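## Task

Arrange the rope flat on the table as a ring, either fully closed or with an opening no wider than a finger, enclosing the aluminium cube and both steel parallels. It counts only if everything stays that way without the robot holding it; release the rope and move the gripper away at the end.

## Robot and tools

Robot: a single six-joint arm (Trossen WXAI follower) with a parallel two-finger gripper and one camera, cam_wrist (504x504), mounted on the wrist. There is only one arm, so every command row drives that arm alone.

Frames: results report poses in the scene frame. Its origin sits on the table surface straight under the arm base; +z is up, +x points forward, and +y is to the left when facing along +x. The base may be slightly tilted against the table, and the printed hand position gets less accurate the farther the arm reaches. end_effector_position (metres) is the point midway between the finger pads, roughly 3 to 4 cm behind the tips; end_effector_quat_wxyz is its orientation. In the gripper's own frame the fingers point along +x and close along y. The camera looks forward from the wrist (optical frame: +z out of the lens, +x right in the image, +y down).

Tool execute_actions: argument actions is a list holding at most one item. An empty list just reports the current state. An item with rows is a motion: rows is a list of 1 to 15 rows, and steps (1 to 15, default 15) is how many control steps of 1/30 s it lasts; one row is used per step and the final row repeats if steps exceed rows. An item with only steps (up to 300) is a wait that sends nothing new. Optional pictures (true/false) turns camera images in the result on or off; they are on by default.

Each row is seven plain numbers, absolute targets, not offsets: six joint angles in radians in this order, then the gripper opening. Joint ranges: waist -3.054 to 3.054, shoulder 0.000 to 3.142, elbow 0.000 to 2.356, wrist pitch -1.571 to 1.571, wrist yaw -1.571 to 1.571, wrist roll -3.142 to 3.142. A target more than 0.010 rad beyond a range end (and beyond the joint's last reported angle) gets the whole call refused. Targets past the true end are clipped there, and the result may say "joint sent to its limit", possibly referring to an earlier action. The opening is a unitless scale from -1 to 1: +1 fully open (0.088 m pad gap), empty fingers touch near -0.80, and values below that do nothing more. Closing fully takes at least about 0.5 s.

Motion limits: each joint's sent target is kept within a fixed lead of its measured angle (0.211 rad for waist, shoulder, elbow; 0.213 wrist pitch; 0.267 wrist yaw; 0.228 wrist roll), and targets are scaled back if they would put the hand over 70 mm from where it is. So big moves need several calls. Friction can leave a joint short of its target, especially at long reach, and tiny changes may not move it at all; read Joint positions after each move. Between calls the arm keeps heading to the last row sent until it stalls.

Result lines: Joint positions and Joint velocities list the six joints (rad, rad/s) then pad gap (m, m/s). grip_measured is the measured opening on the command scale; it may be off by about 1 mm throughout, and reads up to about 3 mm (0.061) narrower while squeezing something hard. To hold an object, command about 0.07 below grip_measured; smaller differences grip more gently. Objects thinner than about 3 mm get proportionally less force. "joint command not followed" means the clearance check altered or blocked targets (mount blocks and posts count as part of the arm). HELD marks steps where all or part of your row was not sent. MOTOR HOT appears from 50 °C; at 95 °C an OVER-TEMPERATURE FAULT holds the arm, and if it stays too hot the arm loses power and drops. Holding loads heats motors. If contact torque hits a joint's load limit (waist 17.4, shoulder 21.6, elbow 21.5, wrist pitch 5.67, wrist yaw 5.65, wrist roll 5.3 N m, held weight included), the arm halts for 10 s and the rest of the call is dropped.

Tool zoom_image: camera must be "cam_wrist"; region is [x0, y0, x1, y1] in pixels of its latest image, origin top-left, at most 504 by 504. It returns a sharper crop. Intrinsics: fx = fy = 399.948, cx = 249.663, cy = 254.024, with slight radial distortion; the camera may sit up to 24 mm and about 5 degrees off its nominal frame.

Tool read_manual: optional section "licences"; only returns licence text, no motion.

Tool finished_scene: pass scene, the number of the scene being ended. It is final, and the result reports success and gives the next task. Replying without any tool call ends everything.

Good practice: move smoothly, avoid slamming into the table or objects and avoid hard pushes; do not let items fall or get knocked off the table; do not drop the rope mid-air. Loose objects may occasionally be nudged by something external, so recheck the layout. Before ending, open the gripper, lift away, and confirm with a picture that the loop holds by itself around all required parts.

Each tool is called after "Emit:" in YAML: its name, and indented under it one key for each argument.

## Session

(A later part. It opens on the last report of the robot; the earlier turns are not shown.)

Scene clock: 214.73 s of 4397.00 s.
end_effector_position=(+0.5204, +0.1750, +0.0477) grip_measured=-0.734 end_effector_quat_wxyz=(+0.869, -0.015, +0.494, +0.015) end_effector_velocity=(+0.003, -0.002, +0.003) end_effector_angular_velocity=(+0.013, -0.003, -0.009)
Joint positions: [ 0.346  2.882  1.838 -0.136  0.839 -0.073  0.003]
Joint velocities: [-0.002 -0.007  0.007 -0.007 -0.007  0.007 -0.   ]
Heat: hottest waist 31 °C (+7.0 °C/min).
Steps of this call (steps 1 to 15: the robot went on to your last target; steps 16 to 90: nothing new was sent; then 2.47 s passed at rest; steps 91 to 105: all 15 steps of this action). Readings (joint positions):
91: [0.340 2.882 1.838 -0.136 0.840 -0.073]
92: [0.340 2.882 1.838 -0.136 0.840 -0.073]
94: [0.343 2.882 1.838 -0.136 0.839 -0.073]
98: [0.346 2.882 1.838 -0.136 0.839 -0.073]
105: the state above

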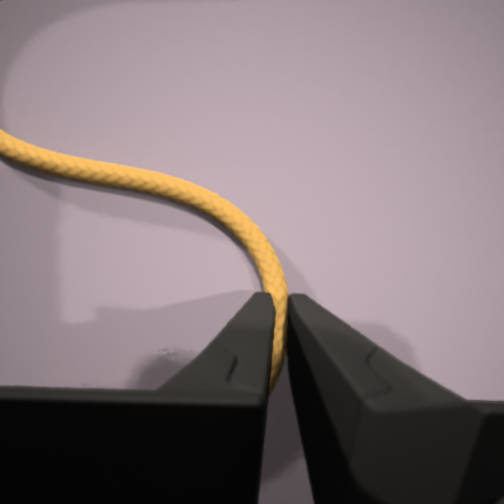

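Emit:
execute_actions:
  actions:
    - {"rows":[[0.36,2.86,1.84,-0.16,0.845,-0.05,-0.82],[0.38,2.83,1.835,-0.2,0.85,-0.02,-0.82],[0.4,2.79,1.815,-0.24,0.855,0.01,-0.82],[0.42,2.745,1.79,-0.28,0.86,0.04,-0.82],[0.44,2.7,1.76,-0.32,0.865,0.07,-0.82],[0.46,2.65,1.73,-0.36,0.87,0.1,-0.82],[0.48,2.6,1.7,-0.4,0.875,0.13,-0.82],[0.5,2.55,1.67,-0.44,0.88,0.16,-0.82],[0.52,2.5,1.63,-0.48,0.885,0.19,-0.82],[0.54,2.45,1.6,-0.52,0.89,0.22,-0.82],[0.56,2.4,1.57,-0.56,0.895,0.25,-0.82],[0.58,2.35,1.53,-0.6,0.9,0.28,-0.82],[0.595,2.3,1.5,-0.64,0.903,0.31,-0.82],[0.61,2.25,1.47,-0.68,0.906,0.34,-0.82],[0.62,2.213,1.444,-0.718,0.909,0.36,-0.82]],"steps":15}
  pictures: false

Emit:
execute_actions:
  actions:
    - {"steps":25}

Scene clock: 228.33 s of 4397.00 s.
end_effector_position=(+0.4277, +0.1086, +0.2268) grip_measured=-0.734 end_effector_quat_wxyz=(+0.879, +0.007, +0.476, +0.011) end_effector_velocity=(-0.327, -0.242, +0.295) end_effector_angular_velocity=(+0.025, -0.036, -0.007)
Joint positions: [ 0.596  2.318  1.536 -0.62   0.899  0.294  0.003]
Joint velocities: [ 0.515 -1.468 -0.891 -1.15   0.081  0.784  0.   ]
Heat: hottest waist 32 °C (+7.0 °C/min).
Steps of this call (steps 1 to 15: the robot went on to your last target; steps 16 to 90: nothing new was sent; then 10.10 s passed at rest; steps 91 to 105: all 15 steps of this action). Readings (joint positions):
91: [0.346 2.881 1.838 -0.139 0.839 -0.069]
92: [0.349 2.876 1.838 -0.156 0.841 -0.057]
94: [0.365 2.844 1.824 -0.211 0.847 -0.016]
98: [0.440 2.695 1.739 -0.347 0.864 0.087]
105: the state above

Scene clock: 229.17 s of 4397.00 s.
end_effector_position=(+0.3997, +0.0876, +0.2374) grip_measured=-0.734 end_effector_quat_wxyz=(+0.874, -0.000, +0.486, +0.008) end_effector_velocity=(-0.001, -0.003, -0.001) end_effector_angular_velocity=(-0.014, +0.003, +0.005)
Joint positions: [ 0.623  2.213  1.454 -0.717  0.908  0.357  0.003]
Joint velocities: [-0.002 -0.002 -0.002 -0.007  0.007 -0.007 -0.   ]
Heat: hottest waist 32 °C (+7.1 °C/min).
Steps of this call (steps 1 to 25: the robot went on to your last target). Readings (joint positions):
1: [0.611 2.276 1.511 -0.655 0.902 0.314]
2: [0.621 2.247 1.494 -0.675 0.905 0.328]
4: [0.629 2.218 1.480 -0.694 0.907 0.343]
8: [0.625 2.213 1.461 -0.713 0.908 0.354]
25: the state above

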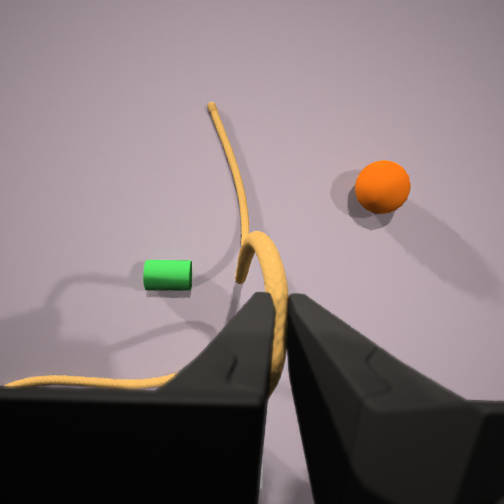

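Emit:
execute_actions:
  actions:
    - {"rows":[[0.6,2.2,1.44,-0.73,0.9,0.39,-0.82],[0.58,2.185,1.435,-0.75,0.89,0.42,-0.82],[0.56,2.17,1.43,-0.77,0.88,0.45,-0.82],[0.54,2.155,1.425,-0.79,0.87,0.48,-0.82],[0.52,2.14,1.42,-0.81,0.86,0.51,-0.82],[0.5,2.125,1.415,-0.83,0.85,0.54,-0.82],[0.48,2.11,1.41,-0.85,0.85,0.57,-0.82],[0.46,2.095,1.405,-0.87,0.85,0.6,-0.82],[0.44,2.08,1.4,-0.88,0.85,0.63,-0.82]],"steps":15}

Emit:
execute_actions:
  actions:
    - {"rows":[[0.42,2.095,1.405,-0.88,0.845,0.65,-0.82],[0.395,2.115,1.412,-0.875,0.84,0.68,-0.82],[0.37,2.135,1.42,-0.87,0.835,0.71,-0.82],[0.345,2.155,1.427,-0.866,0.83,0.74,-0.82],[0.32,2.177,1.435,-0.862,0.824,0.77,-0.82],[0.295,2.2,1.442,-0.858,0.818,0.8,-0.82],[0.27,2.222,1.45,-0.854,0.812,0.83,-0.82],[0.245,2.245,1.457,-0.85,0.806,0.86,-0.82],[0.22,2.267,1.465,-0.846,0.8,0.89,-0.82],[0.195,2.29,1.472,-0.842,0.794,0.92,-0.82],[0.172,2.31,1.478,-0.838,0.788,0.94,-0.82],[0.153,2.328,1.484,-0.835,0.784,0.96,-0.82],[0.139,2.342,1.488,-0.833,0.78,0.97,-0.82],[0.13,2.351,1.49,-0.831,0.778,0.98,-0.82],[0.125,2.356,1.492,-0.831,0.778,0.98,-0.82]],"steps":15}
  pictures: false

Emit:
execute_actions:
  actions:
    - {"steps":15}
  pictures: false

Emit:
execute_actions:
  actions:
    - {"rows":[[0.125,2.356,1.492,-0.831,0.778,0.98,0]],"steps":8}
  pictures: false

Emit:
execute_actions:
  actions:
    - {"rows":[[0.16,2.33,1.49,-0.83,0.79,0.95,1],[0.2,2.31,1.485,-0.82,0.8,0.9,1],[0.25,2.29,1.48,-0.81,0.81,0.84,1],[0.3,2.28,1.475,-0.8,0.83,0.78,1],[0.35,2.27,1.47,-0.79,0.84,0.72,1],[0.4,2.26,1.465,-0.78,0.85,0.66,1],[0.45,2.25,1.46,-0.77,0.87,0.6,1],[0.5,2.24,1.455,-0.75,0.88,0.54,1],[0.55,2.23,1.45,-0.74,0.89,0.48,1],[0.59,2.22,1.445,-0.73,0.9,0.42,1],[0.62,2.213,1.444,-0.718,0.909,0.36,1]],"steps":15}
  pictures: false

Emit:
execute_actions:
  actions:
    - {"steps":20}

Scene clock: 244.67 s of 4397.00 s.
end_effector_position=(+0.3940, +0.0040, +0.1997) grip_measured=-0.734 end_effector_quat_wxyz=(+0.814, +0.130, +0.558, -0.095) end_effector_velocity=(-0.018, +0.018, +0.001) end_effector_angular_velocity=(+0.051, +0.038, +0.032)
Joint positions: [ 0.435  2.083  1.416 -0.874  0.855  0.62   0.003]
Joint velocities: [ 0.037 -0.002 -0.022 -0.051 -0.066  0.066 -0.   ]
Heat: hottest waist 31 °C (+5.0 °C/min).
Steps of this call (steps 1 to 15: the robot went on to your last target; steps 16 to 350: nothing new was sent; then 3.33 s passed at rest; steps 351 to 365: all 15 steps of this action). Readings (joint positions):
351: [0.623 2.213 1.454 -0.718 0.907 0.364]
352: [0.619 2.210 1.454 -0.725 0.903 0.379]
354: [0.599 2.196 1.446 -0.753 0.887 0.422]
358: [0.517 2.142 1.428 -0.823 0.861 0.530]
365: the state above

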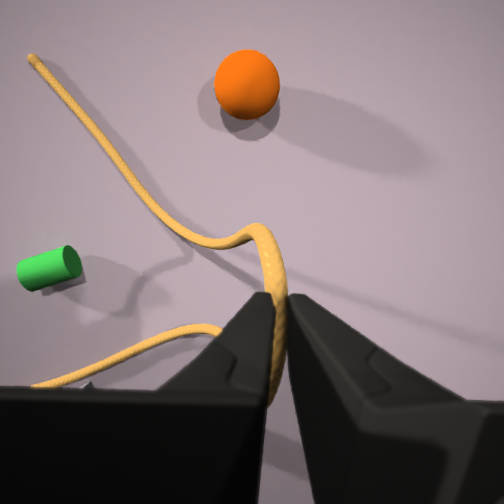

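Scene clock: 245.17 s of 4397.00 s.
end_effector_position=(+0.4008, -0.0129, +0.0662) grip_measured=-0.734 end_effector_quat_wxyz=(+0.676, +0.263, +0.640, -0.254) end_effector_velocity=(-0.039, -0.023, -0.222) end_effector_angular_velocity=(+0.060, +0.538, -0.435)
Joint positions: [ 0.15   2.32   1.475 -0.837  0.787  0.95   0.003]
Joint velocities: [-0.447  0.388  0.071  0.022 -0.095  0.33  -0.   ]
Heat: hottest waist 31 °C (+5.1 °C/min).
Steps of this call (steps 1 to 15: all 15 steps of this action). Readings (joint positions):
1: [0.436 2.083 1.416 -0.876 0.852 0.627]
2: [0.433 2.087 1.416 -0.876 0.848 0.641]
4: [0.414 2.103 1.418 -0.873 0.842 0.683]
8: [0.317 2.179 1.438 -0.859 0.822 0.790]
15: the state above

Scene clock: 245.67 s of 4397.00 s.
end_effector_position=(+0.4007, -0.0134, +0.0544) grip_measured=-0.734 end_effector_quat_wxyz=(+0.662, +0.273, +0.644, -0.268) end_effector_velocity=(-0.004, +0.002, -0.001) end_effector_angular_velocity=(+0.019, +0.014, +0.015)
Joint positions: [ 0.126  2.345  1.485 -0.832  0.78   0.977  0.003]
Joint velocities: [-0.002 -0.002 -0.007 -0.007 -0.022 -0.007 -0.   ]
Heat: hottest waist 31 °C (+5.0 °C/min).
Steps of this call (steps 1 to 15: the robot went on to your last target). Readings (joint positions):
1: [0.137 2.330 1.476 -0.836 0.785 0.959]
2: [0.129 2.338 1.477 -0.835 0.784 0.965]
4: [0.124 2.344 1.477 -0.835 0.782 0.971]
8: [0.126 2.345 1.483 -0.832 0.781 0.976]
15: the state above

Scene clock: 245.93 s of 4397.00 s.
end_effector_position=(+0.4007, -0.0134, +0.0544) grip_measured=-0.054 end_effector_quat_wxyz=(+0.662, +0.274, +0.644, -0.268) end_effector_velocity=(-0.002, -0.000, -0.000) end_effector_angular_velocity=(+0.005, +0.008, +0.026)
Joint positions: [ 0.126  2.345  1.485 -0.832  0.78   0.977  0.036]
Joint velocities: [-0.002 -0.002 -0.002 -0.007 -0.007 -0.022  0.033]
Heat: hottest waist 31 °C (+5.1 °C/min).
Steps of this call (steps 1 to 8: all 8 steps of this action). Readings (joint positions):
1: [0.126 2.345 1.485 -0.832 0.780 0.977]
2: [0.126 2.345 1.485 -0.832 0.780 0.977]
4: [0.126 2.345 1.485 -0.832 0.780 0.977]
8: the state above

Scene clock: 246.43 s of 4397.00 s.
end_effector_position=(+0.3975, +0.0948, +0.2422) grip_measured=+0.998 end_effector_quat_wxyz=(+0.875, +0.014, +0.483, +0.009) end_effector_velocity=(-0.046, +0.065, +0.102) end_effector_angular_velocity=(-0.232, -0.303, +0.478)
Joint positions: [ 0.64   2.219  1.465 -0.724  0.897  0.395  0.088]
Joint velocities: [ 0.31  -0.066 -0.042  0.051  0.081 -0.403  0.003]
Heat: hottest waist 31 °C (+5.0 °C/min).
Steps of this call (steps 1 to 15: all 15 steps of this action). Readings (joint positions):
1: [0.127 2.345 1.485 -0.832 0.781 0.974]
2: [0.135 2.342 1.485 -0.831 0.787 0.956]
4: [0.176 2.329 1.484 -0.820 0.803 0.884]
8: [0.355 2.280 1.480 -0.781 0.847 0.691]
15: the state above

Scene clock: 247.10 s of 4397.00 s.
end_effector_position=(+0.4001, +0.0877, +0.2351) grip_measured=+1.000 end_effector_quat_wxyz=(+0.873, +0.001, +0.488, +0.006) end_effector_velocity=(-0.000, -0.001, -0.000) end_effector_angular_velocity=(+0.001, +0.006, +0.009)
Joint positions: [ 0.62   2.218  1.457 -0.719  0.907  0.363  0.088]
Joint velocities: [-0.002 -0.002  0.002 -0.007 -0.007 -0.007  0.   ]
Heat: hottest waist 31 °C (+5.1 °C/min).
Steps of this call (steps 1 to 20: the robot went on to your last target). Readings (joint positions):
1: [0.646 2.218 1.464 -0.723 0.899 0.385]
2: [0.645 2.218 1.462 -0.721 0.902 0.378]
4: [0.634 2.218 1.459 -0.721 0.905 0.370]
8: [0.619 2.218 1.457 -0.720 0.907 0.365]
20: the state above

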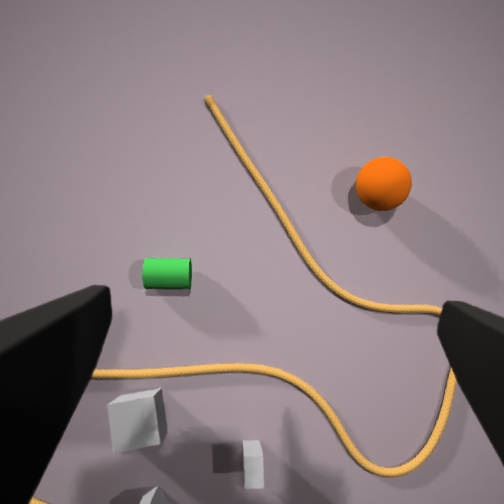

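Emit:
execute_actions:
  actions:
    - {"rows":[[0.59,2.27,1.5,-0.67,0.9,0.3,-0.1],[0.56,2.32,1.54,-0.62,0.89,0.23,-0.1],[0.53,2.37,1.58,-0.57,0.88,0.16,-0.1],[0.5,2.42,1.62,-0.52,0.87,0.09,-0.1],[0.47,2.47,1.66,-0.47,0.86,0.02,-0.1],[0.44,2.52,1.7,-0.42,0.85,-0.05,-0.1],[0.41,2.57,1.74,-0.375,0.84,-0.12,-0.1],[0.38,2.62,1.775,-0.33,0.83,-0.19,-0.1],[0.35,2.66,1.805,-0.29,0.825,-0.26,-0.1],[0.325,2.695,1.83,-0.255,0.82,-0.33,-0.1],[0.3,2.725,1.85,-0.225,0.812,-0.4,-0.1],[0.282,2.748,1.862,-0.205,0.808,-0.45,-0.1],[0.27,2.762,1.87,-0.19,0.805,-0.48,-0.1],[0.261,2.77,1.875,-0.184,0.803,-0.5,-0.1],[0.2555,2.775,1.877,-0.18,0.802,-0.5,-0.1]],"steps":15}
  pictures: false

Emit:
execute_actions:
  actions:
    - {"steps":20}

Scene clock: 261.40 s of 4397.00 s.
end_effector_position=(+0.5484, +0.1082, +0.0835) grip_measured=-0.092 end_effector_quat_wxyz=(+0.864, -0.121, +0.484, +0.074) end_effector_velocity=(+0.051, -0.077, -0.400) end_effector_angular_velocity=(-0.463, +0.421, +0.464)
Joint positions: [ 0.283  2.725  1.843 -0.221  0.813 -0.412  0.035]
Joint velocities: [-0.637  0.603  0.227  0.388 -0.081 -1.033 -0.004]
Heat: hottest waist 31 °C (+2.0 °C/min).
Steps of this call (steps 1 to 15: the robot went on to your last target; steps 16 to 150: nothing new was sent; then 8.80 s passed at rest; steps 151 to 165: all 15 steps of this action). Readings (joint positions):
151: [0.618 2.223 1.459 -0.712 0.907 0.349]
152: [0.613 2.238 1.473 -0.691 0.905 0.316]
154: [0.584 2.301 1.536 -0.611 0.891 0.219]
158: [0.478 2.472 1.677 -0.447 0.857 -0.010]
165: the state above

Scene clock: 262.07 s of 4397.00 s.
end_effector_position=(+0.5564, +0.1095, +0.0692) grip_measured=-0.097 end_effector_quat_wxyz=(+0.861, -0.144, +0.480, +0.085) end_effector_velocity=(-0.003, -0.002, -0.003) end_effector_angular_velocity=(-0.013, +0.011, +0.009)
Joint positions: [ 0.261  2.766  1.872 -0.18   0.804 -0.497  0.034]
Joint velocities: [-0.002 -0.002 -0.007 -0.007  0.007 -0.007 -0.   ]
Heat: hottest waist 31 °C (+2.0 °C/min).
Steps of this call (steps 1 to 20: the robot went on to your last target). Readings (joint positions):
1: [0.264 2.741 1.848 -0.210 0.811 -0.439]
2: [0.251 2.753 1.850 -0.203 0.810 -0.457]
4: [0.240 2.764 1.853 -0.194 0.808 -0.478]
8: [0.251 2.766 1.864 -0.182 0.805 -0.493]
20: the state above

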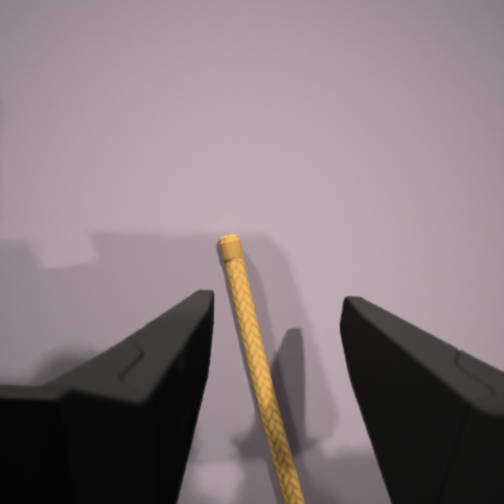

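Emit:
execute_actions:
  actions:
    - {"rows":[[0.254,2.782,1.877,-0.175,0.802,-0.52,-0.2],[0.251,2.79,1.877,-0.17,0.802,-0.54,-0.2],[0.248,2.797,1.877,-0.165,0.802,-0.56,-0.2],[0.245,2.804,1.877,-0.16,0.802,-0.58,-0.2],[0.242,2.81,1.877,-0.16,0.802,-0.58,-0.2]],"steps":15}

Scene clock: 267.40 s of 4397.00 s.
end_effector_position=(+0.5537, +0.1136, +0.0523) grip_measured=-0.197 end_effector_quat_wxyz=(+0.851, -0.177, +0.484, +0.103) end_effector_velocity=(+0.003, -0.002, +0.002) end_effector_angular_velocity=(+0.008, -0.014, -0.007)
Joint positions: [ 0.247  2.798  1.873 -0.161  0.804 -0.576  0.029]
Joint velocities: [-0.002 -0.007 -0.007  0.022 -0.007 -0.007 -0.001]
Heat: hottest waist 32 °C (+2.0 °C/min).
Steps of this call (steps 1 to 15: the robot went on to your last target; steps 16 to 90: nothing new was sent; then 1.83 s passed at rest; steps 91 to 105: all 15 steps of this action). Readings (joint positions):
91: [0.261 2.766 1.872 -0.180 0.804 -0.502]
92: [0.261 2.767 1.872 -0.178 0.804 -0.512]
94: [0.259 2.772 1.872 -0.169 0.804 -0.540]
98: [0.251 2.788 1.873 -0.164 0.804 -0.569]
105: the state above

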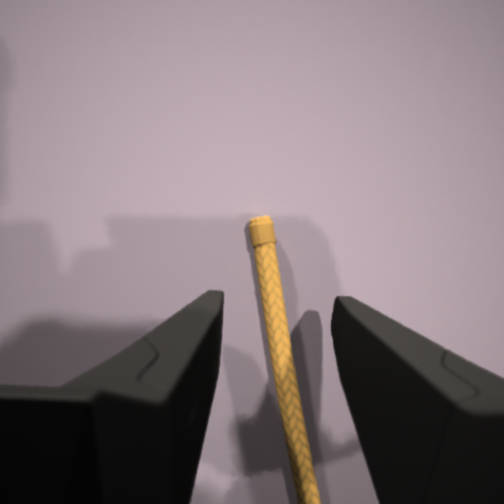

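Emit:
execute_actions:
  actions:
    - {"rows":[[0.238,2.81,1.877,-0.16,0.802,-0.58,-0.4],[0.238,2.81,1.877,-0.16,0.802,-0.58,-0.5],[0.238,2.81,1.877,-0.16,0.802,-0.58,-0.5],[0.238,2.81,1.877,-0.16,0.802,-0.58,-0.5],[0.238,2.81,1.877,-0.16,0.802,-0.58,-0.5],[0.238,2.81,1.877,-0.16,0.802,-0.58,-0.5],[0.238,2.81,1.877,-0.16,0.802,-0.58,-0.82]],"steps":15}

Scene clock: 271.07 s of 4397.00 s.
end_effector_position=(+0.5539, +0.1128, +0.0516) grip_measured=-0.793 end_effector_quat_wxyz=(+0.850, -0.177, +0.484, +0.103) end_effector_velocity=(+0.000, +0.001, +0.002) end_effector_angular_velocity=(+0.017, -0.001, -0.012)
Joint positions: [ 0.245  2.798  1.873 -0.16   0.804 -0.577  0.   ]
Joint velocities: [ 0.002 -0.002  0.002 -0.007 -0.007  0.022 -0.   ]
Heat: hottest waist 32 °C (+2.0 °C/min).
Steps of this call (steps 1 to 15: the robot went on to your last target; steps 16 to 90: nothing new was sent; then 0.17 s passed at rest; steps 91 to 105: all 15 steps of this action). Readings (joint positions):
91: [0.247 2.798 1.873 -0.160 0.804 -0.577]
92: [0.247 2.798 1.873 -0.160 0.804 -0.577]
94: [0.246 2.798 1.873 -0.160 0.804 -0.577]
98: [0.245 2.798 1.873 -0.160 0.804 -0.577]
105: the state above

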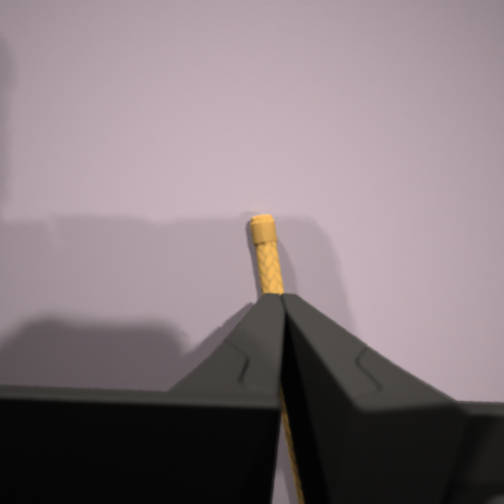

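Too high.

Emit:
execute_actions:
  actions:
    - {"rows":[[0.238,2.81,1.877,-0.16,0.802,-0.5,-0.45],[0.238,2.81,1.877,-0.16,0.802,-0.5,-0.45],[0.238,2.81,1.877,-0.16,0.802,-0.5,-0.45],[0.238,2.81,1.877,-0.16,0.802,-0.5,-0.45],[0.233,2.82,1.877,-0.16,0.802,-0.5,-0.45],[0.229,2.826,1.877,-0.16,0.802,-0.5,-0.45]],"steps":15}

Scene clock: 274.90 s of 4397.00 s.
end_effector_position=(+0.5531, +0.1130, +0.0469) grip_measured=-0.454 end_effector_quat_wxyz=(+0.855, -0.146, +0.491, +0.085) end_effector_velocity=(-0.001, -0.002, -0.001) end_effector_angular_velocity=(-0.012, +0.008, +0.006)
Joint positions: [ 0.239  2.805  1.874 -0.158  0.803 -0.503  0.017]
Joint velocities: [-0.002 -0.002 -0.002 -0.007  0.007 -0.007  0.001]
Heat: hottest waist 33 °C (+2.0 °C/min).
Steps of this call (steps 1 to 15: the robot went on to your last target; steps 16 to 90: nothing new was sent; then 0.33 s passed at rest; steps 91 to 105: all 15 steps of this action). Readings (joint positions):
91: [0.245 2.798 1.873 -0.160 0.803 -0.562]
92: [0.245 2.798 1.873 -0.160 0.803 -0.543]
94: [0.244 2.798 1.873 -0.160 0.803 -0.522]
98: [0.241 2.804 1.873 -0.160 0.803 -0.507]
105: the state above

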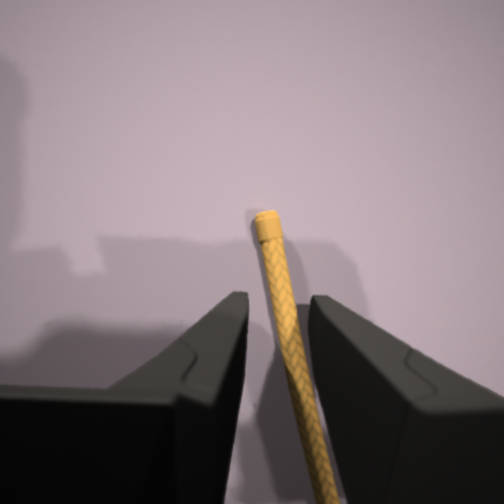

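Emit:
execute_actions:
  actions:
    - {"rows":[[0.231,2.82,1.877,-0.16,0.802,-0.5,-0.55],[0.231,2.82,1.877,-0.16,0.802,-0.5,-0.6],[0.231,2.82,1.877,-0.16,0.802,-0.5,-0.64],[0.231,2.82,1.877,-0.16,0.802,-0.5,-0.68],[0.231,2.82,1.877,-0.16,0.802,-0.5,-0.72],[0.231,2.82,1.877,-0.16,0.802,-0.5,-0.82]],"steps":15}

Scene clock: 279.13 s of 4397.00 s.
end_effector_position=(+0.5531, +0.1138, +0.0473) grip_measured=-0.752 end_effector_quat_wxyz=(+0.855, -0.145, +0.490, +0.086) end_effector_velocity=(-0.003, +0.000, -0.002) end_effector_angular_velocity=(-0.003, +0.015, +0.023)
Joint positions: [ 0.24   2.805  1.874 -0.158  0.8   -0.503  0.002]
Joint velocities: [-0.002 -0.002 -0.002 -0.022 -0.007 -0.007 -0.   ]
Heat: hottest waist 33 °C (+2.0 °C/min).
Steps of this call (steps 1 to 15: the robot went on to your last target; steps 16 to 90: nothing new was sent; then 0.73 s passed at rest; steps 91 to 105: all 15 steps of this action). Readings (joint positions):
91: [0.239 2.805 1.874 -0.158 0.803 -0.503]
92: [0.239 2.805 1.874 -0.158 0.801 -0.503]
94: [0.240 2.805 1.874 -0.158 0.800 -0.503]
98: [0.240 2.805 1.874 -0.158 0.800 -0.503]
105: the state above

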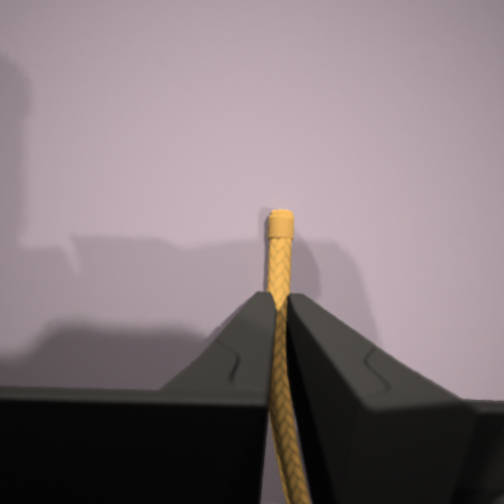

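Emit:
execute_actions:
  actions:
    - {"rows":[[0.25,2.79,1.877,-0.17,0.805,-0.5,-0.9],[0.265,2.765,1.87,-0.2,0.81,-0.5,-0.9],[0.28,2.73,1.85,-0.24,0.812,-0.5,-0.9],[0.295,2.69,1.82,-0.28,0.815,-0.5,-0.9],[0.31,2.65,1.79,-0.32,0.818,-0.5,-0.9],[0.325,2.61,1.76,-0.36,0.82,-0.5,-0.9],[0.34,2.57,1.73,-0.4,0.822,-0.5,-0.9],[0.355,2.53,1.7,-0.44,0.825,-0.5,-0.9],[0.37,2.49,1.67,-0.48,0.828,-0.5,-0.9],[0.38,2.45,1.65,-0.52,0.83,-0.5,-0.9],[0.39,2.41,1.62,-0.56,0.832,-0.5,-0.9],[0.4,2.37,1.59,-0.6,0.835,-0.5,-0.9],[0.41,2.33,1.57,-0.64,0.838,-0.5,-0.9],[0.415,2.29,1.54,-0.68,0.84,-0.5,-0.9],[0.42,2.25,1.51,-0.72,0.84,-0.5,-0.9]],"steps":15}
  pictures: false

Emit:
execute_actions:
  actions:
    - {"rows":[[0.41,2.21,1.49,-0.75,0.84,-0.5,-0.9],[0.4,2.17,1.47,-0.78,0.84,-0.5,-0.9],[0.385,2.13,1.45,-0.81,0.84,-0.5,-0.9],[0.37,2.09,1.43,-0.84,0.83,-0.5,-0.9],[0.35,2.05,1.41,-0.87,0.83,-0.5,-0.9],[0.33,2.01,1.39,-0.9,0.82,-0.5,-0.9],[0.31,1.97,1.375,-0.92,0.82,-0.5,-0.9],[0.29,1.93,1.36,-0.94,0.81,-0.5,-0.9],[0.26,1.89,1.345,-0.96,0.81,-0.5,-0.9],[0.23,1.85,1.33,-0.98,0.8,-0.5,-0.9],[0.2,1.81,1.315,-1,0.8,-0.5,-0.9],[0.17,1.77,1.3,-1.02,0.79,-0.5,-0.9],[0.14,1.73,1.285,-1.03,0.79,-0.5,-0.9],[0.11,1.69,1.27,-1.04,0.78,-0.5,-0.9],[0.08,1.65,1.255,-1.05,0.78,-0.5,-0.9]],"steps":15}
  pictures: false

Emit:
execute_actions:
  actions:
    - {"rows":[[0.04,1.61,1.24,-1.05,0.78,-0.56,-0.9],[0,1.57,1.225,-1.05,0.77,-0.62,-0.9],[-0.04,1.53,1.21,-1.05,0.77,-0.68,-0.9],[-0.08,1.49,1.195,-1.05,0.76,-0.74,-0.9],[-0.12,1.45,1.18,-1.05,0.76,-0.8,-0.9],[-0.16,1.42,1.165,-1.05,0.75,-0.86,-0.9],[-0.2,1.39,1.15,-1.05,0.74,-0.92,-0.9],[-0.24,1.36,1.135,-1.04,0.73,-0.98,-0.9],[-0.28,1.33,1.12,-1.04,0.72,-1.04,-0.9],[-0.32,1.3,1.11,-1.03,0.715,-1.1,-0.9],[-0.36,1.27,1.1,-1.03,0.71,-1.16,-0.9],[-0.39,1.25,1.09,-1.03,0.7,-1.22,-0.9],[-0.42,1.23,1.08,-1.025,0.695,-1.28,-0.9],[-0.44,1.21,1.07,-1.022,0.69,-1.34,-0.9],[-0.453,1.204,1.068,-1.022,0.689,-1.6,-0.9]],"steps":15}
  pictures: false

Emit:
execute_actions:
  actions:
    - {"steps":20}

Scene clock: 300.80 s of 4397.00 s.
end_effector_position=(+0.4614, +0.0641, +0.1761) grip_measured=-0.752 end_effector_quat_wxyz=(+0.806, -0.266, +0.496, +0.184) end_effector_velocity=(-0.299, -0.227, +0.191) end_effector_angular_velocity=(-0.355, +0.300, +0.629)
Joint positions: [ 0.415  2.345  1.594 -0.621  0.833 -0.502  0.002]
Joint velocities: [ 0.237 -1.233 -0.823 -1.15   0.037 -0.007 -0.   ]
Heat: hottest waist 35 °C (+4.1 °C/min).
Steps of this call (steps 1 to 15: the robot went on to your last target; steps 16 to 90: nothing new was sent; then 18.17 s passed at rest; steps 91 to 105: all 15 steps of this action). Readings (joint positions):
91: [0.241 2.805 1.874 -0.159 0.800 -0.503]
92: [0.242 2.801 1.874 -0.169 0.802 -0.502]
94: [0.253 2.776 1.860 -0.216 0.805 -0.502]
98: [0.309 2.647 1.769 -0.351 0.815 -0.502]
105: the state above

Scene clock: 301.30 s of 4397.00 s.
end_effector_position=(+0.3463, -0.1324, +0.1722) grip_measured=-0.752 end_effector_quat_wxyz=(+0.749, -0.208, +0.605, +0.172) end_effector_velocity=(-0.248, -0.405, -0.076) end_effector_angular_velocity=(+0.197, +0.382, -0.892)
Joint positions: [ 0.152  1.749  1.305 -1.015  0.793 -0.502  0.002]
Joint velocities: [-0.911 -1.199 -0.457 -0.359 -0.125  0.007 -0.   ]
Heat: hottest waist 35 °C (+4.0 °C/min).
Steps of this call (steps 1 to 15: all 15 steps of this action). Readings (joint positions):
1: [0.421 2.304 1.568 -0.661 0.834 -0.502]
2: [0.423 2.265 1.542 -0.697 0.834 -0.502]
4: [0.414 2.191 1.494 -0.762 0.834 -0.502]
8: [0.347 2.035 1.413 -0.879 0.824 -0.502]
15: the state above

Scene clock: 301.80 s of 4397.00 s.
end_effector_position=(+0.2035, -0.2779, +0.1221) grip_measured=-0.752 end_effector_quat_wxyz=(+0.673, -0.258, +0.648, +0.245) end_effector_velocity=(-0.217, -0.107, -0.039) end_effector_angular_velocity=(-0.091, +0.245, +1.277)
Joint positions: [-0.399  1.248  1.098 -1.029  0.705 -1.261  0.002]
Joint velocities: [-0.735 -0.584 -0.242 -0.007 -0.125 -2.015 -0.   ]
Heat: hottest waist 35 °C (+4.0 °C/min).
Steps of this call (steps 1 to 15: all 15 steps of this action). Readings (joint positions):
1: [0.121 1.709 1.290 -1.026 0.790 -0.513]
2: [0.088 1.669 1.275 -1.032 0.785 -0.541]
4: [0.015 1.590 1.244 -1.040 0.776 -0.626]
8: [-0.145 1.441 1.185 -1.045 0.753 -0.842]
15: the state above

Scene clock: 302.47 s of 4397.00 s.
end_effector_position=(+0.1899, -0.2834, +0.1187) grip_measured=-0.752 end_effector_quat_wxyz=(+0.626, -0.349, +0.611, +0.337) end_effector_velocity=(+0.003, +0.003, +0.000) end_effector_angular_velocity=(+0.015, -0.018, +0.020)
Joint positions: [-0.449  1.211  1.079 -1.024  0.692 -1.597  0.002]
Joint velocities: [ 0.002 -0.002 -0.002  0.007 -0.022 -0.022 -0.001]
Heat: hottest waist 35 °C (+4.0 °C/min).
Steps of this call (steps 1 to 20: the robot went on to your last target). Readings (joint positions):
1: [-0.419 1.233 1.092 -1.029 0.702 -1.329]
2: [-0.432 1.222 1.088 -1.028 0.700 -1.396]
4: [-0.443 1.212 1.084 -1.025 0.696 -1.502]
8: [-0.447 1.211 1.079 -1.024 0.692 -1.576]
20: the state above

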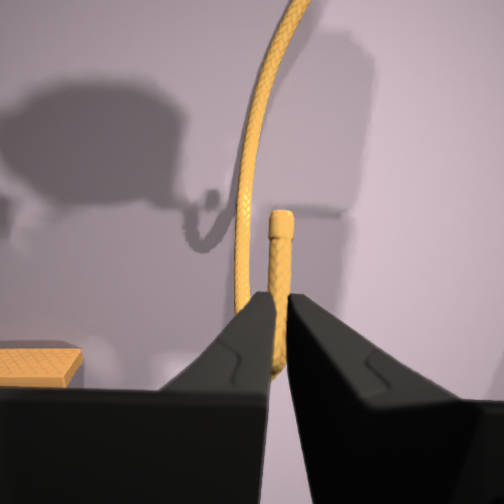

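Emit:
execute_actions:
  actions:
    - {"rows":[[-0.42,1.2,1.03,-1.022,0.7,-1.65,-0.9],[-0.39,1.2,0.99,-1.022,0.71,-1.7,-0.9],[-0.35,1.2,0.95,-1.022,0.72,-1.75,-0.9],[-0.31,1.21,0.92,-1.022,0.73,-1.8,-0.9],[-0.27,1.22,0.89,-1.022,0.74,-1.8,-0.9],[-0.23,1.23,0.86,-1.022,0.75,-1.8,-0.9],[-0.19,1.24,0.83,-1.022,0.76,-1.8,-0.9],[-0.15,1.25,0.8,-1.022,0.77,-1.8,-0.9],[-0.11,1.26,0.78,-1.022,0.775,-1.8,-0.9],[-0.07,1.27,0.76,-1.022,0.78,-1.8,-0.9],[-0.03,1.285,0.74,-1.022,0.78,-1.8,-0.9],[0.01,1.3,0.72,-1.022,0.78,-1.8,-0.9],[0.05,1.31,0.7,-1.022,0.78,-1.77,-0.9],[0.08,1.325,0.685,-1.022,0.78,-1.74,-0.9],[0.113,1.336,0.675,-1.022,0.779,-1.7,-0.9]],"steps":15}
  pictures: false

Emit:
execute_actions:
  actions:
    - {"rows":[[0.15,1.375,0.675,-1.01,0.77,-1.65,-0.9],[0.185,1.415,0.675,-1,0.76,-1.6,-0.9],[0.22,1.455,0.68,-0.99,0.75,-1.55,-0.9],[0.255,1.495,0.68,-0.98,0.74,-1.5,-0.9],[0.29,1.535,0.685,-0.97,0.73,-1.45,-0.9],[0.325,1.575,0.69,-0.96,0.72,-1.4,-0.9],[0.36,1.615,0.695,-0.95,0.71,-1.35,-0.9],[0.39,1.655,0.7,-0.94,0.7,-1.3,-0.9],[0.42,1.695,0.705,-0.93,0.69,-1.25,-0.9],[0.45,1.735,0.71,-0.92,0.68,-1.2,-0.9],[0.48,1.78,0.715,-0.91,0.67,-1.15,-0.9],[0.51,1.82,0.72,-0.9,0.66,-1.1,-0.9],[0.54,1.86,0.73,-0.89,0.65,-1.05,-0.9],[0.565,1.9,0.738,-0.885,0.64,-1,-0.9],[0.588,1.944,0.745,-0.878,0.629,-0.95,-0.9]],"steps":15}
  pictures: false

Emit:
execute_actions:
  actions:
    - {"rows":[[0.606,1.984,0.77,-0.875,0.62,-0.92,-0.9],[0.624,2.024,0.8,-0.873,0.61,-0.89,-0.9],[0.642,2.064,0.825,-0.87,0.6,-0.86,-0.9],[0.66,2.104,0.855,-0.868,0.59,-0.83,-0.9],[0.678,2.144,0.88,-0.865,0.58,-0.8,-0.9],[0.696,2.184,0.91,-0.863,0.57,-0.77,-0.9],[0.714,2.224,0.94,-0.86,0.56,-0.73,-0.9],[0.732,2.264,0.967,-0.858,0.55,-0.7,-0.9],[0.75,2.305,0.995,-0.855,0.543,-0.66,-0.9],[0.766,2.347,1.023,-0.853,0.5345,-0.63,-0.9]],"steps":15}
  pictures: false

Emit:
execute_actions:
  actions:
    - {"steps":15}

Scene clock: 326.27 s of 4397.00 s.
end_effector_position=(+0.1880, -0.1371, +0.1080) grip_measured=-0.752 end_effector_quat_wxyz=(-0.443, +0.561, -0.427, -0.553) end_effector_velocity=(-0.036, +0.263, +0.007) end_effector_angular_velocity=(-0.049, -0.103, +0.688)
Joint positions: [ 0.029  1.302  0.723 -1.021  0.773 -1.757  0.002]
Joint velocities: [ 1.057  0.379 -0.515 -0.007  0.007  0.696  0.   ]
Heat: hottest waist 29 °C (-3.0 °C/min).
Steps of this call (steps 1 to 15: the robot went on to your last target; steps 16 to 699: nothing new was sent; steps 700 to 714: all 15 steps of this action). Readings (joint positions):
700: [-0.446 1.209 1.073 -1.020 0.693 -1.609]
701: [-0.436 1.206 1.058 -1.017 0.699 -1.634]
703: [-0.389 1.201 1.007 -1.019 0.713 -1.705]
707: [-0.243 1.222 0.881 -1.020 0.745 -1.777]
714: the state above

Scene clock: 326.77 s of 4397.00 s.
end_effector_position=(+0.1935, +0.0109, +0.1094) grip_measured=-0.752 end_effector_quat_wxyz=(-0.461, +0.551, -0.440, -0.539) end_effector_velocity=(-0.048, +0.268, -0.022) end_effector_angular_velocity=(-0.126, +0.099, -0.402)
Joint positions: [ 0.523  1.84   0.722 -0.898  0.655 -1.071  0.002]
Joint velocities: [ 0.808  1.204  0.227  0.212 -0.3    1.443 -0.   ]
Heat: hottest waist 29 °C (-3.0 °C/min).
Steps of this call (steps 1 to 15: all 15 steps of this action). Readings (joint positions):
1: [0.065 1.319 0.709 -1.021 0.773 -1.728]
2: [0.099 1.342 0.700 -1.019 0.773 -1.692]
4: [0.168 1.406 0.695 -1.000 0.761 -1.606]
8: [0.308 1.556 0.694 -0.963 0.725 -1.418]
15: the state above

Scene clock: 327.27 s of 4397.00 s.
end_effector_position=(+0.2014, +0.1293, +0.1081) grip_measured=-0.752 end_effector_quat_wxyz=(+0.500, -0.514, +0.487, +0.499) end_effector_velocity=(-0.008, +0.016, -0.013) end_effector_angular_velocity=(-0.044, +0.045, -0.096)
Joint positions: [ 0.765  2.328  1.006 -0.852  0.539 -0.645  0.002]
Joint velocities: [ 0.022  0.12   0.056 -0.022 -0.022  0.154 -0.   ]
Heat: hottest waist 29 °C (-3.0 °C/min).
Steps of this call (steps 1 to 15: all 15 steps of this action). Readings (joint positions):
1: [0.549 1.880 0.732 -0.892 0.645 -1.026]
2: [0.572 1.921 0.746 -0.888 0.635 -0.986]
4: [0.612 2.003 0.786 -0.880 0.615 -0.914]
8: [0.685 2.160 0.895 -0.865 0.577 -0.781]
15: the state above

Scene clock: 327.77 s of 4397.00 s.
end_effector_position=(+0.2023, +0.1312, +0.1078) grip_measured=-0.752 end_effector_quat_wxyz=(+0.503, -0.510, +0.490, +0.497) end_effector_velocity=(-0.002, -0.001, +0.000) end_effector_angular_velocity=(-0.002, +0.008, +0.027)
Joint positions: [ 0.765  2.336  1.014 -0.852  0.537 -0.633  0.002]
Joint velocities: [ 0.002 -0.002 -0.002 -0.007 -0.007 -0.022 -0.   ]
Heat: hottest waist 29 °C (-3.0 °C/min).
Steps of this call (steps 1 to 15: the robot went on to your last target). Readings (joint positions):
1: [0.765 2.331 1.008 -0.852 0.538 -0.641]
2: [0.765 2.333 1.009 -0.852 0.538 -0.638]
4: [0.765 2.335 1.012 -0.852 0.538 -0.635]
8: [0.765 2.335 1.014 -0.852 0.537 -0.633]
15: the state above

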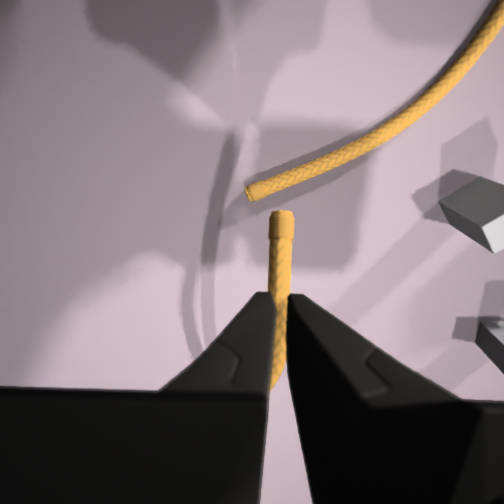

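Emit:
execute_actions:
  actions:
    - {"rows":[[0.757,2.365,1.025,-0.83,0.54,-0.64,-0.9],[0.748,2.385,1.028,-0.805,0.545,-0.65,-0.9],[0.738,2.405,1.03,-0.78,0.55,-0.66,-0.9],[0.728,2.425,1.03,-0.755,0.556,-0.67,-0.9],[0.718,2.445,1.03,-0.73,0.562,-0.68,-0.9],[0.708,2.465,1.028,-0.705,0.567,-0.69,-0.9],[0.697,2.483,1.025,-0.68,0.573,-0.7,-0.9],[0.686,2.5,1.022,-0.655,0.579,-0.71,-0.9],[0.676,2.517,1.018,-0.631,0.584,-0.72,-0.9]],"steps":15}
  pictures: false

Emit:
execute_actions:
  actions:
    - {"steps":10}

Scene clock: 339.23 s of 4397.00 s.
end_effector_position=(+0.2162, +0.1546, +0.0571) grip_measured=-0.752 end_effector_quat_wxyz=(+0.508, -0.506, +0.489, +0.496) end_effector_velocity=(+0.009, +0.007, -0.001) end_effector_angular_velocity=(+0.037, -0.036, -0.004)
Joint positions: [ 0.68   2.505  1.024 -0.638  0.58  -0.715  0.002]
Joint velocities: [-0.007 -0.002 -0.002  0.066  0.007 -0.037  0.   ]
Heat: hottest waist 28 °C (-5.0 °C/min).
Steps of this call (steps 1 to 15: the robot went on to your last target; steps 16 to 329: nothing new was sent; steps 330 to 344: all 15 steps of this action). Readings (joint positions):
330: [0.765 2.339 1.015 -0.850 0.537 -0.633]
331: [0.764 2.345 1.016 -0.840 0.537 -0.635]
333: [0.755 2.372 1.021 -0.802 0.543 -0.649]
337: [0.717 2.446 1.024 -0.713 0.563 -0.685]
344: the state above

Scene clock: 339.57 s of 4397.00 s.
end_effector_position=(+0.2169, +0.1552, +0.0570) grip_measured=-0.752 end_effector_quat_wxyz=(+0.510, -0.507, +0.487, +0.496) end_effector_velocity=(-0.002, -0.001, +0.000) end_effector_angular_velocity=(-0.000, +0.008, +0.013)
Joint positions: [ 0.68   2.506  1.024 -0.633  0.581 -0.717  0.002]
Joint velocities: [ 0.002 -0.002 -0.002 -0.007 -0.007 -0.007 -0.   ]
Heat: hottest waist 28 °C (-5.0 °C/min).
Steps of this call (steps 1 to 10: the robot went on to your last target). Readings (joint positions):
1: [0.680 2.505 1.024 -0.636 0.581 -0.716]
2: [0.680 2.505 1.024 -0.635 0.581 -0.716]
4: [0.680 2.506 1.024 -0.634 0.581 -0.717]
8: [0.680 2.506 1.024 -0.633 0.581 -0.717]
10: the state above

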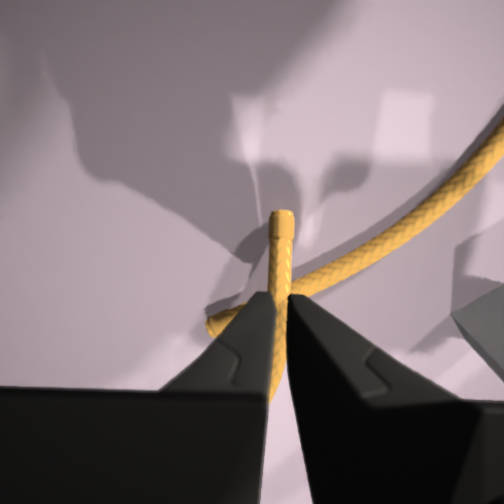

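Emit:
execute_actions:
  actions:
    - {"rows":[[0.672,2.525,1.018,-0.62,0.584,-0.72,-0.9],[0.672,2.525,1.018,-0.62,0.584,-0.72,-0.9],[0.672,2.525,1.018,-0.62,0.584,-0.72,-0.9],[0.672,2.525,1.018,-0.62,0.584,-0.72,-0.9],[0.672,2.525,1.018,-0.62,0.584,-0.72,-0.9],[0.672,2.525,1.018,-0.62,0.584,-0.72,-0.9],[0.672,2.525,1.018,-0.62,0.584,-0.72,-0.3]],"steps":15}
  pictures: false

Emit:
execute_actions:
  actions:
    - {"rows":[[0.7,2.48,1.04,-0.68,0.57,-0.7,-0.3],[0.72,2.44,1.07,-0.75,0.56,-0.68,1],[0.74,2.4,1.1,-0.82,0.55,-0.64,1],[0.75,2.35,1.15,-0.9,0.55,-0.6,1],[0.75,2.3,1.2,-0.97,0.55,-0.55,1],[0.75,2.25,1.25,-1.04,0.55,-0.5,1],[0.75,2.2,1.3,-1.11,0.55,-0.45,1],[0.75,2.15,1.35,-1.18,0.55,-0.4,1],[0.75,2.1,1.4,-1.25,0.55,-0.35,1],[0.75,2.05,1.45,-1.32,0.55,-0.3,1],[0.75,2.0,1.5,-1.4,0.55,-0.3,1]],"steps":15}
  pictures: false

Emit:
execute_actions:
  actions:
    - {"steps":15}

Scene clock: 347.00 s of 4397.00 s.
end_effector_position=(+0.2170, +0.1566, +0.0547) grip_measured=-0.324 end_effector_quat_wxyz=(+0.511, -0.505, +0.488, +0.496) end_effector_velocity=(-0.002, -0.001, -0.000) end_effector_angular_velocity=(+0.000, +0.011, -0.005)
Joint positions: [ 0.677  2.514  1.024 -0.622  0.581 -0.717  0.023]
Joint velocities: [-0.002 -0.002 -0.002 -0.007 -0.007  0.007  0.012]
Heat: hottest waist 28 °C (-6.0 °C/min).
Steps of this call (steps 1 to 15: the robot went on to your last target; steps 16 to 208: nothing new was sent; steps 209 to 223: all 15 steps of this action). Readings (joint positions):
209: [0.680 2.507 1.024 -0.631 0.581 -0.717]
210: [0.679 2.508 1.024 -0.627 0.581 -0.717]
212: [0.678 2.511 1.024 -0.624 0.581 -0.717]
216: [0.677 2.514 1.024 -0.622 0.581 -0.717]
223: the state above

Scene clock: 347.50 s of 4397.00 s.
end_effector_position=(+0.2826, +0.0808, +0.2594) grip_measured=+0.986 end_effector_quat_wxyz=(+0.679, -0.362, +0.503, +0.395) end_effector_velocity=(-0.019, -0.403, +0.391) end_effector_angular_velocity=(+0.213, +0.013, -0.599)
Joint positions: [ 0.748  2.074  1.437 -1.252  0.554 -0.347  0.087]
Joint velocities: [ 0.012 -1.009  0.896 -1.751 -0.007  0.549  0.014]
Heat: hottest waist 28 °C (-6.1 °C/min).
Steps of this call (steps 1 to 15: all 15 steps of this action). Readings (joint positions):
1: [0.679 2.511 1.026 -0.631 0.581 -0.716]
2: [0.684 2.503 1.032 -0.665 0.576 -0.707]
4: [0.710 2.461 1.058 -0.772 0.561 -0.665]
8: [0.744 2.324 1.185 -0.951 0.555 -0.544]
15: the state above

Scene clock: 348.00 s of 4397.00 s.
end_effector_position=(+0.2765, +0.0469, +0.2864) grip_measured=+1.000 end_effector_quat_wxyz=(+0.685, -0.347, +0.512, +0.385) end_effector_velocity=(-0.004, -0.003, -0.002) end_effector_angular_velocity=(-0.009, +0.019, +0.004)
Joint positions: [ 0.749  1.996  1.501 -1.398  0.552 -0.303  0.088]
Joint velocities: [-0.002 -0.002 -0.002 -0.022 -0.007  0.007  0.   ]
Heat: hottest waist 28 °C (-6.0 °C/min).
Steps of this call (steps 1 to 15: the robot went on to your last target). Readings (joint positions):
1: [0.748 2.044 1.461 -1.302 0.554 -0.333]
2: [0.749 2.017 1.478 -1.335 0.554 -0.323]
4: [0.749 1.989 1.498 -1.368 0.554 -0.312]
8: [0.749 1.994 1.501 -1.392 0.552 -0.305]
15: the state above

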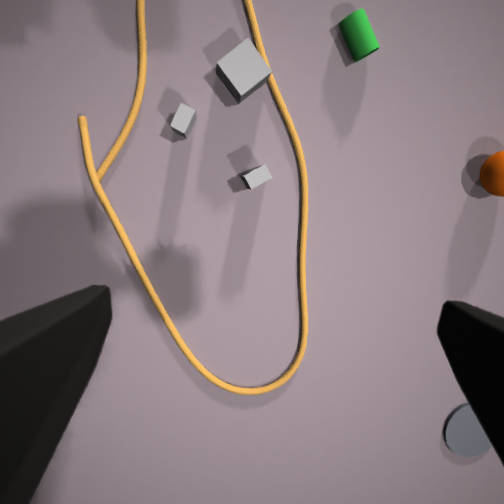

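Emit:
finished_scene:
  scene: 1

The scene is finished: the task was done.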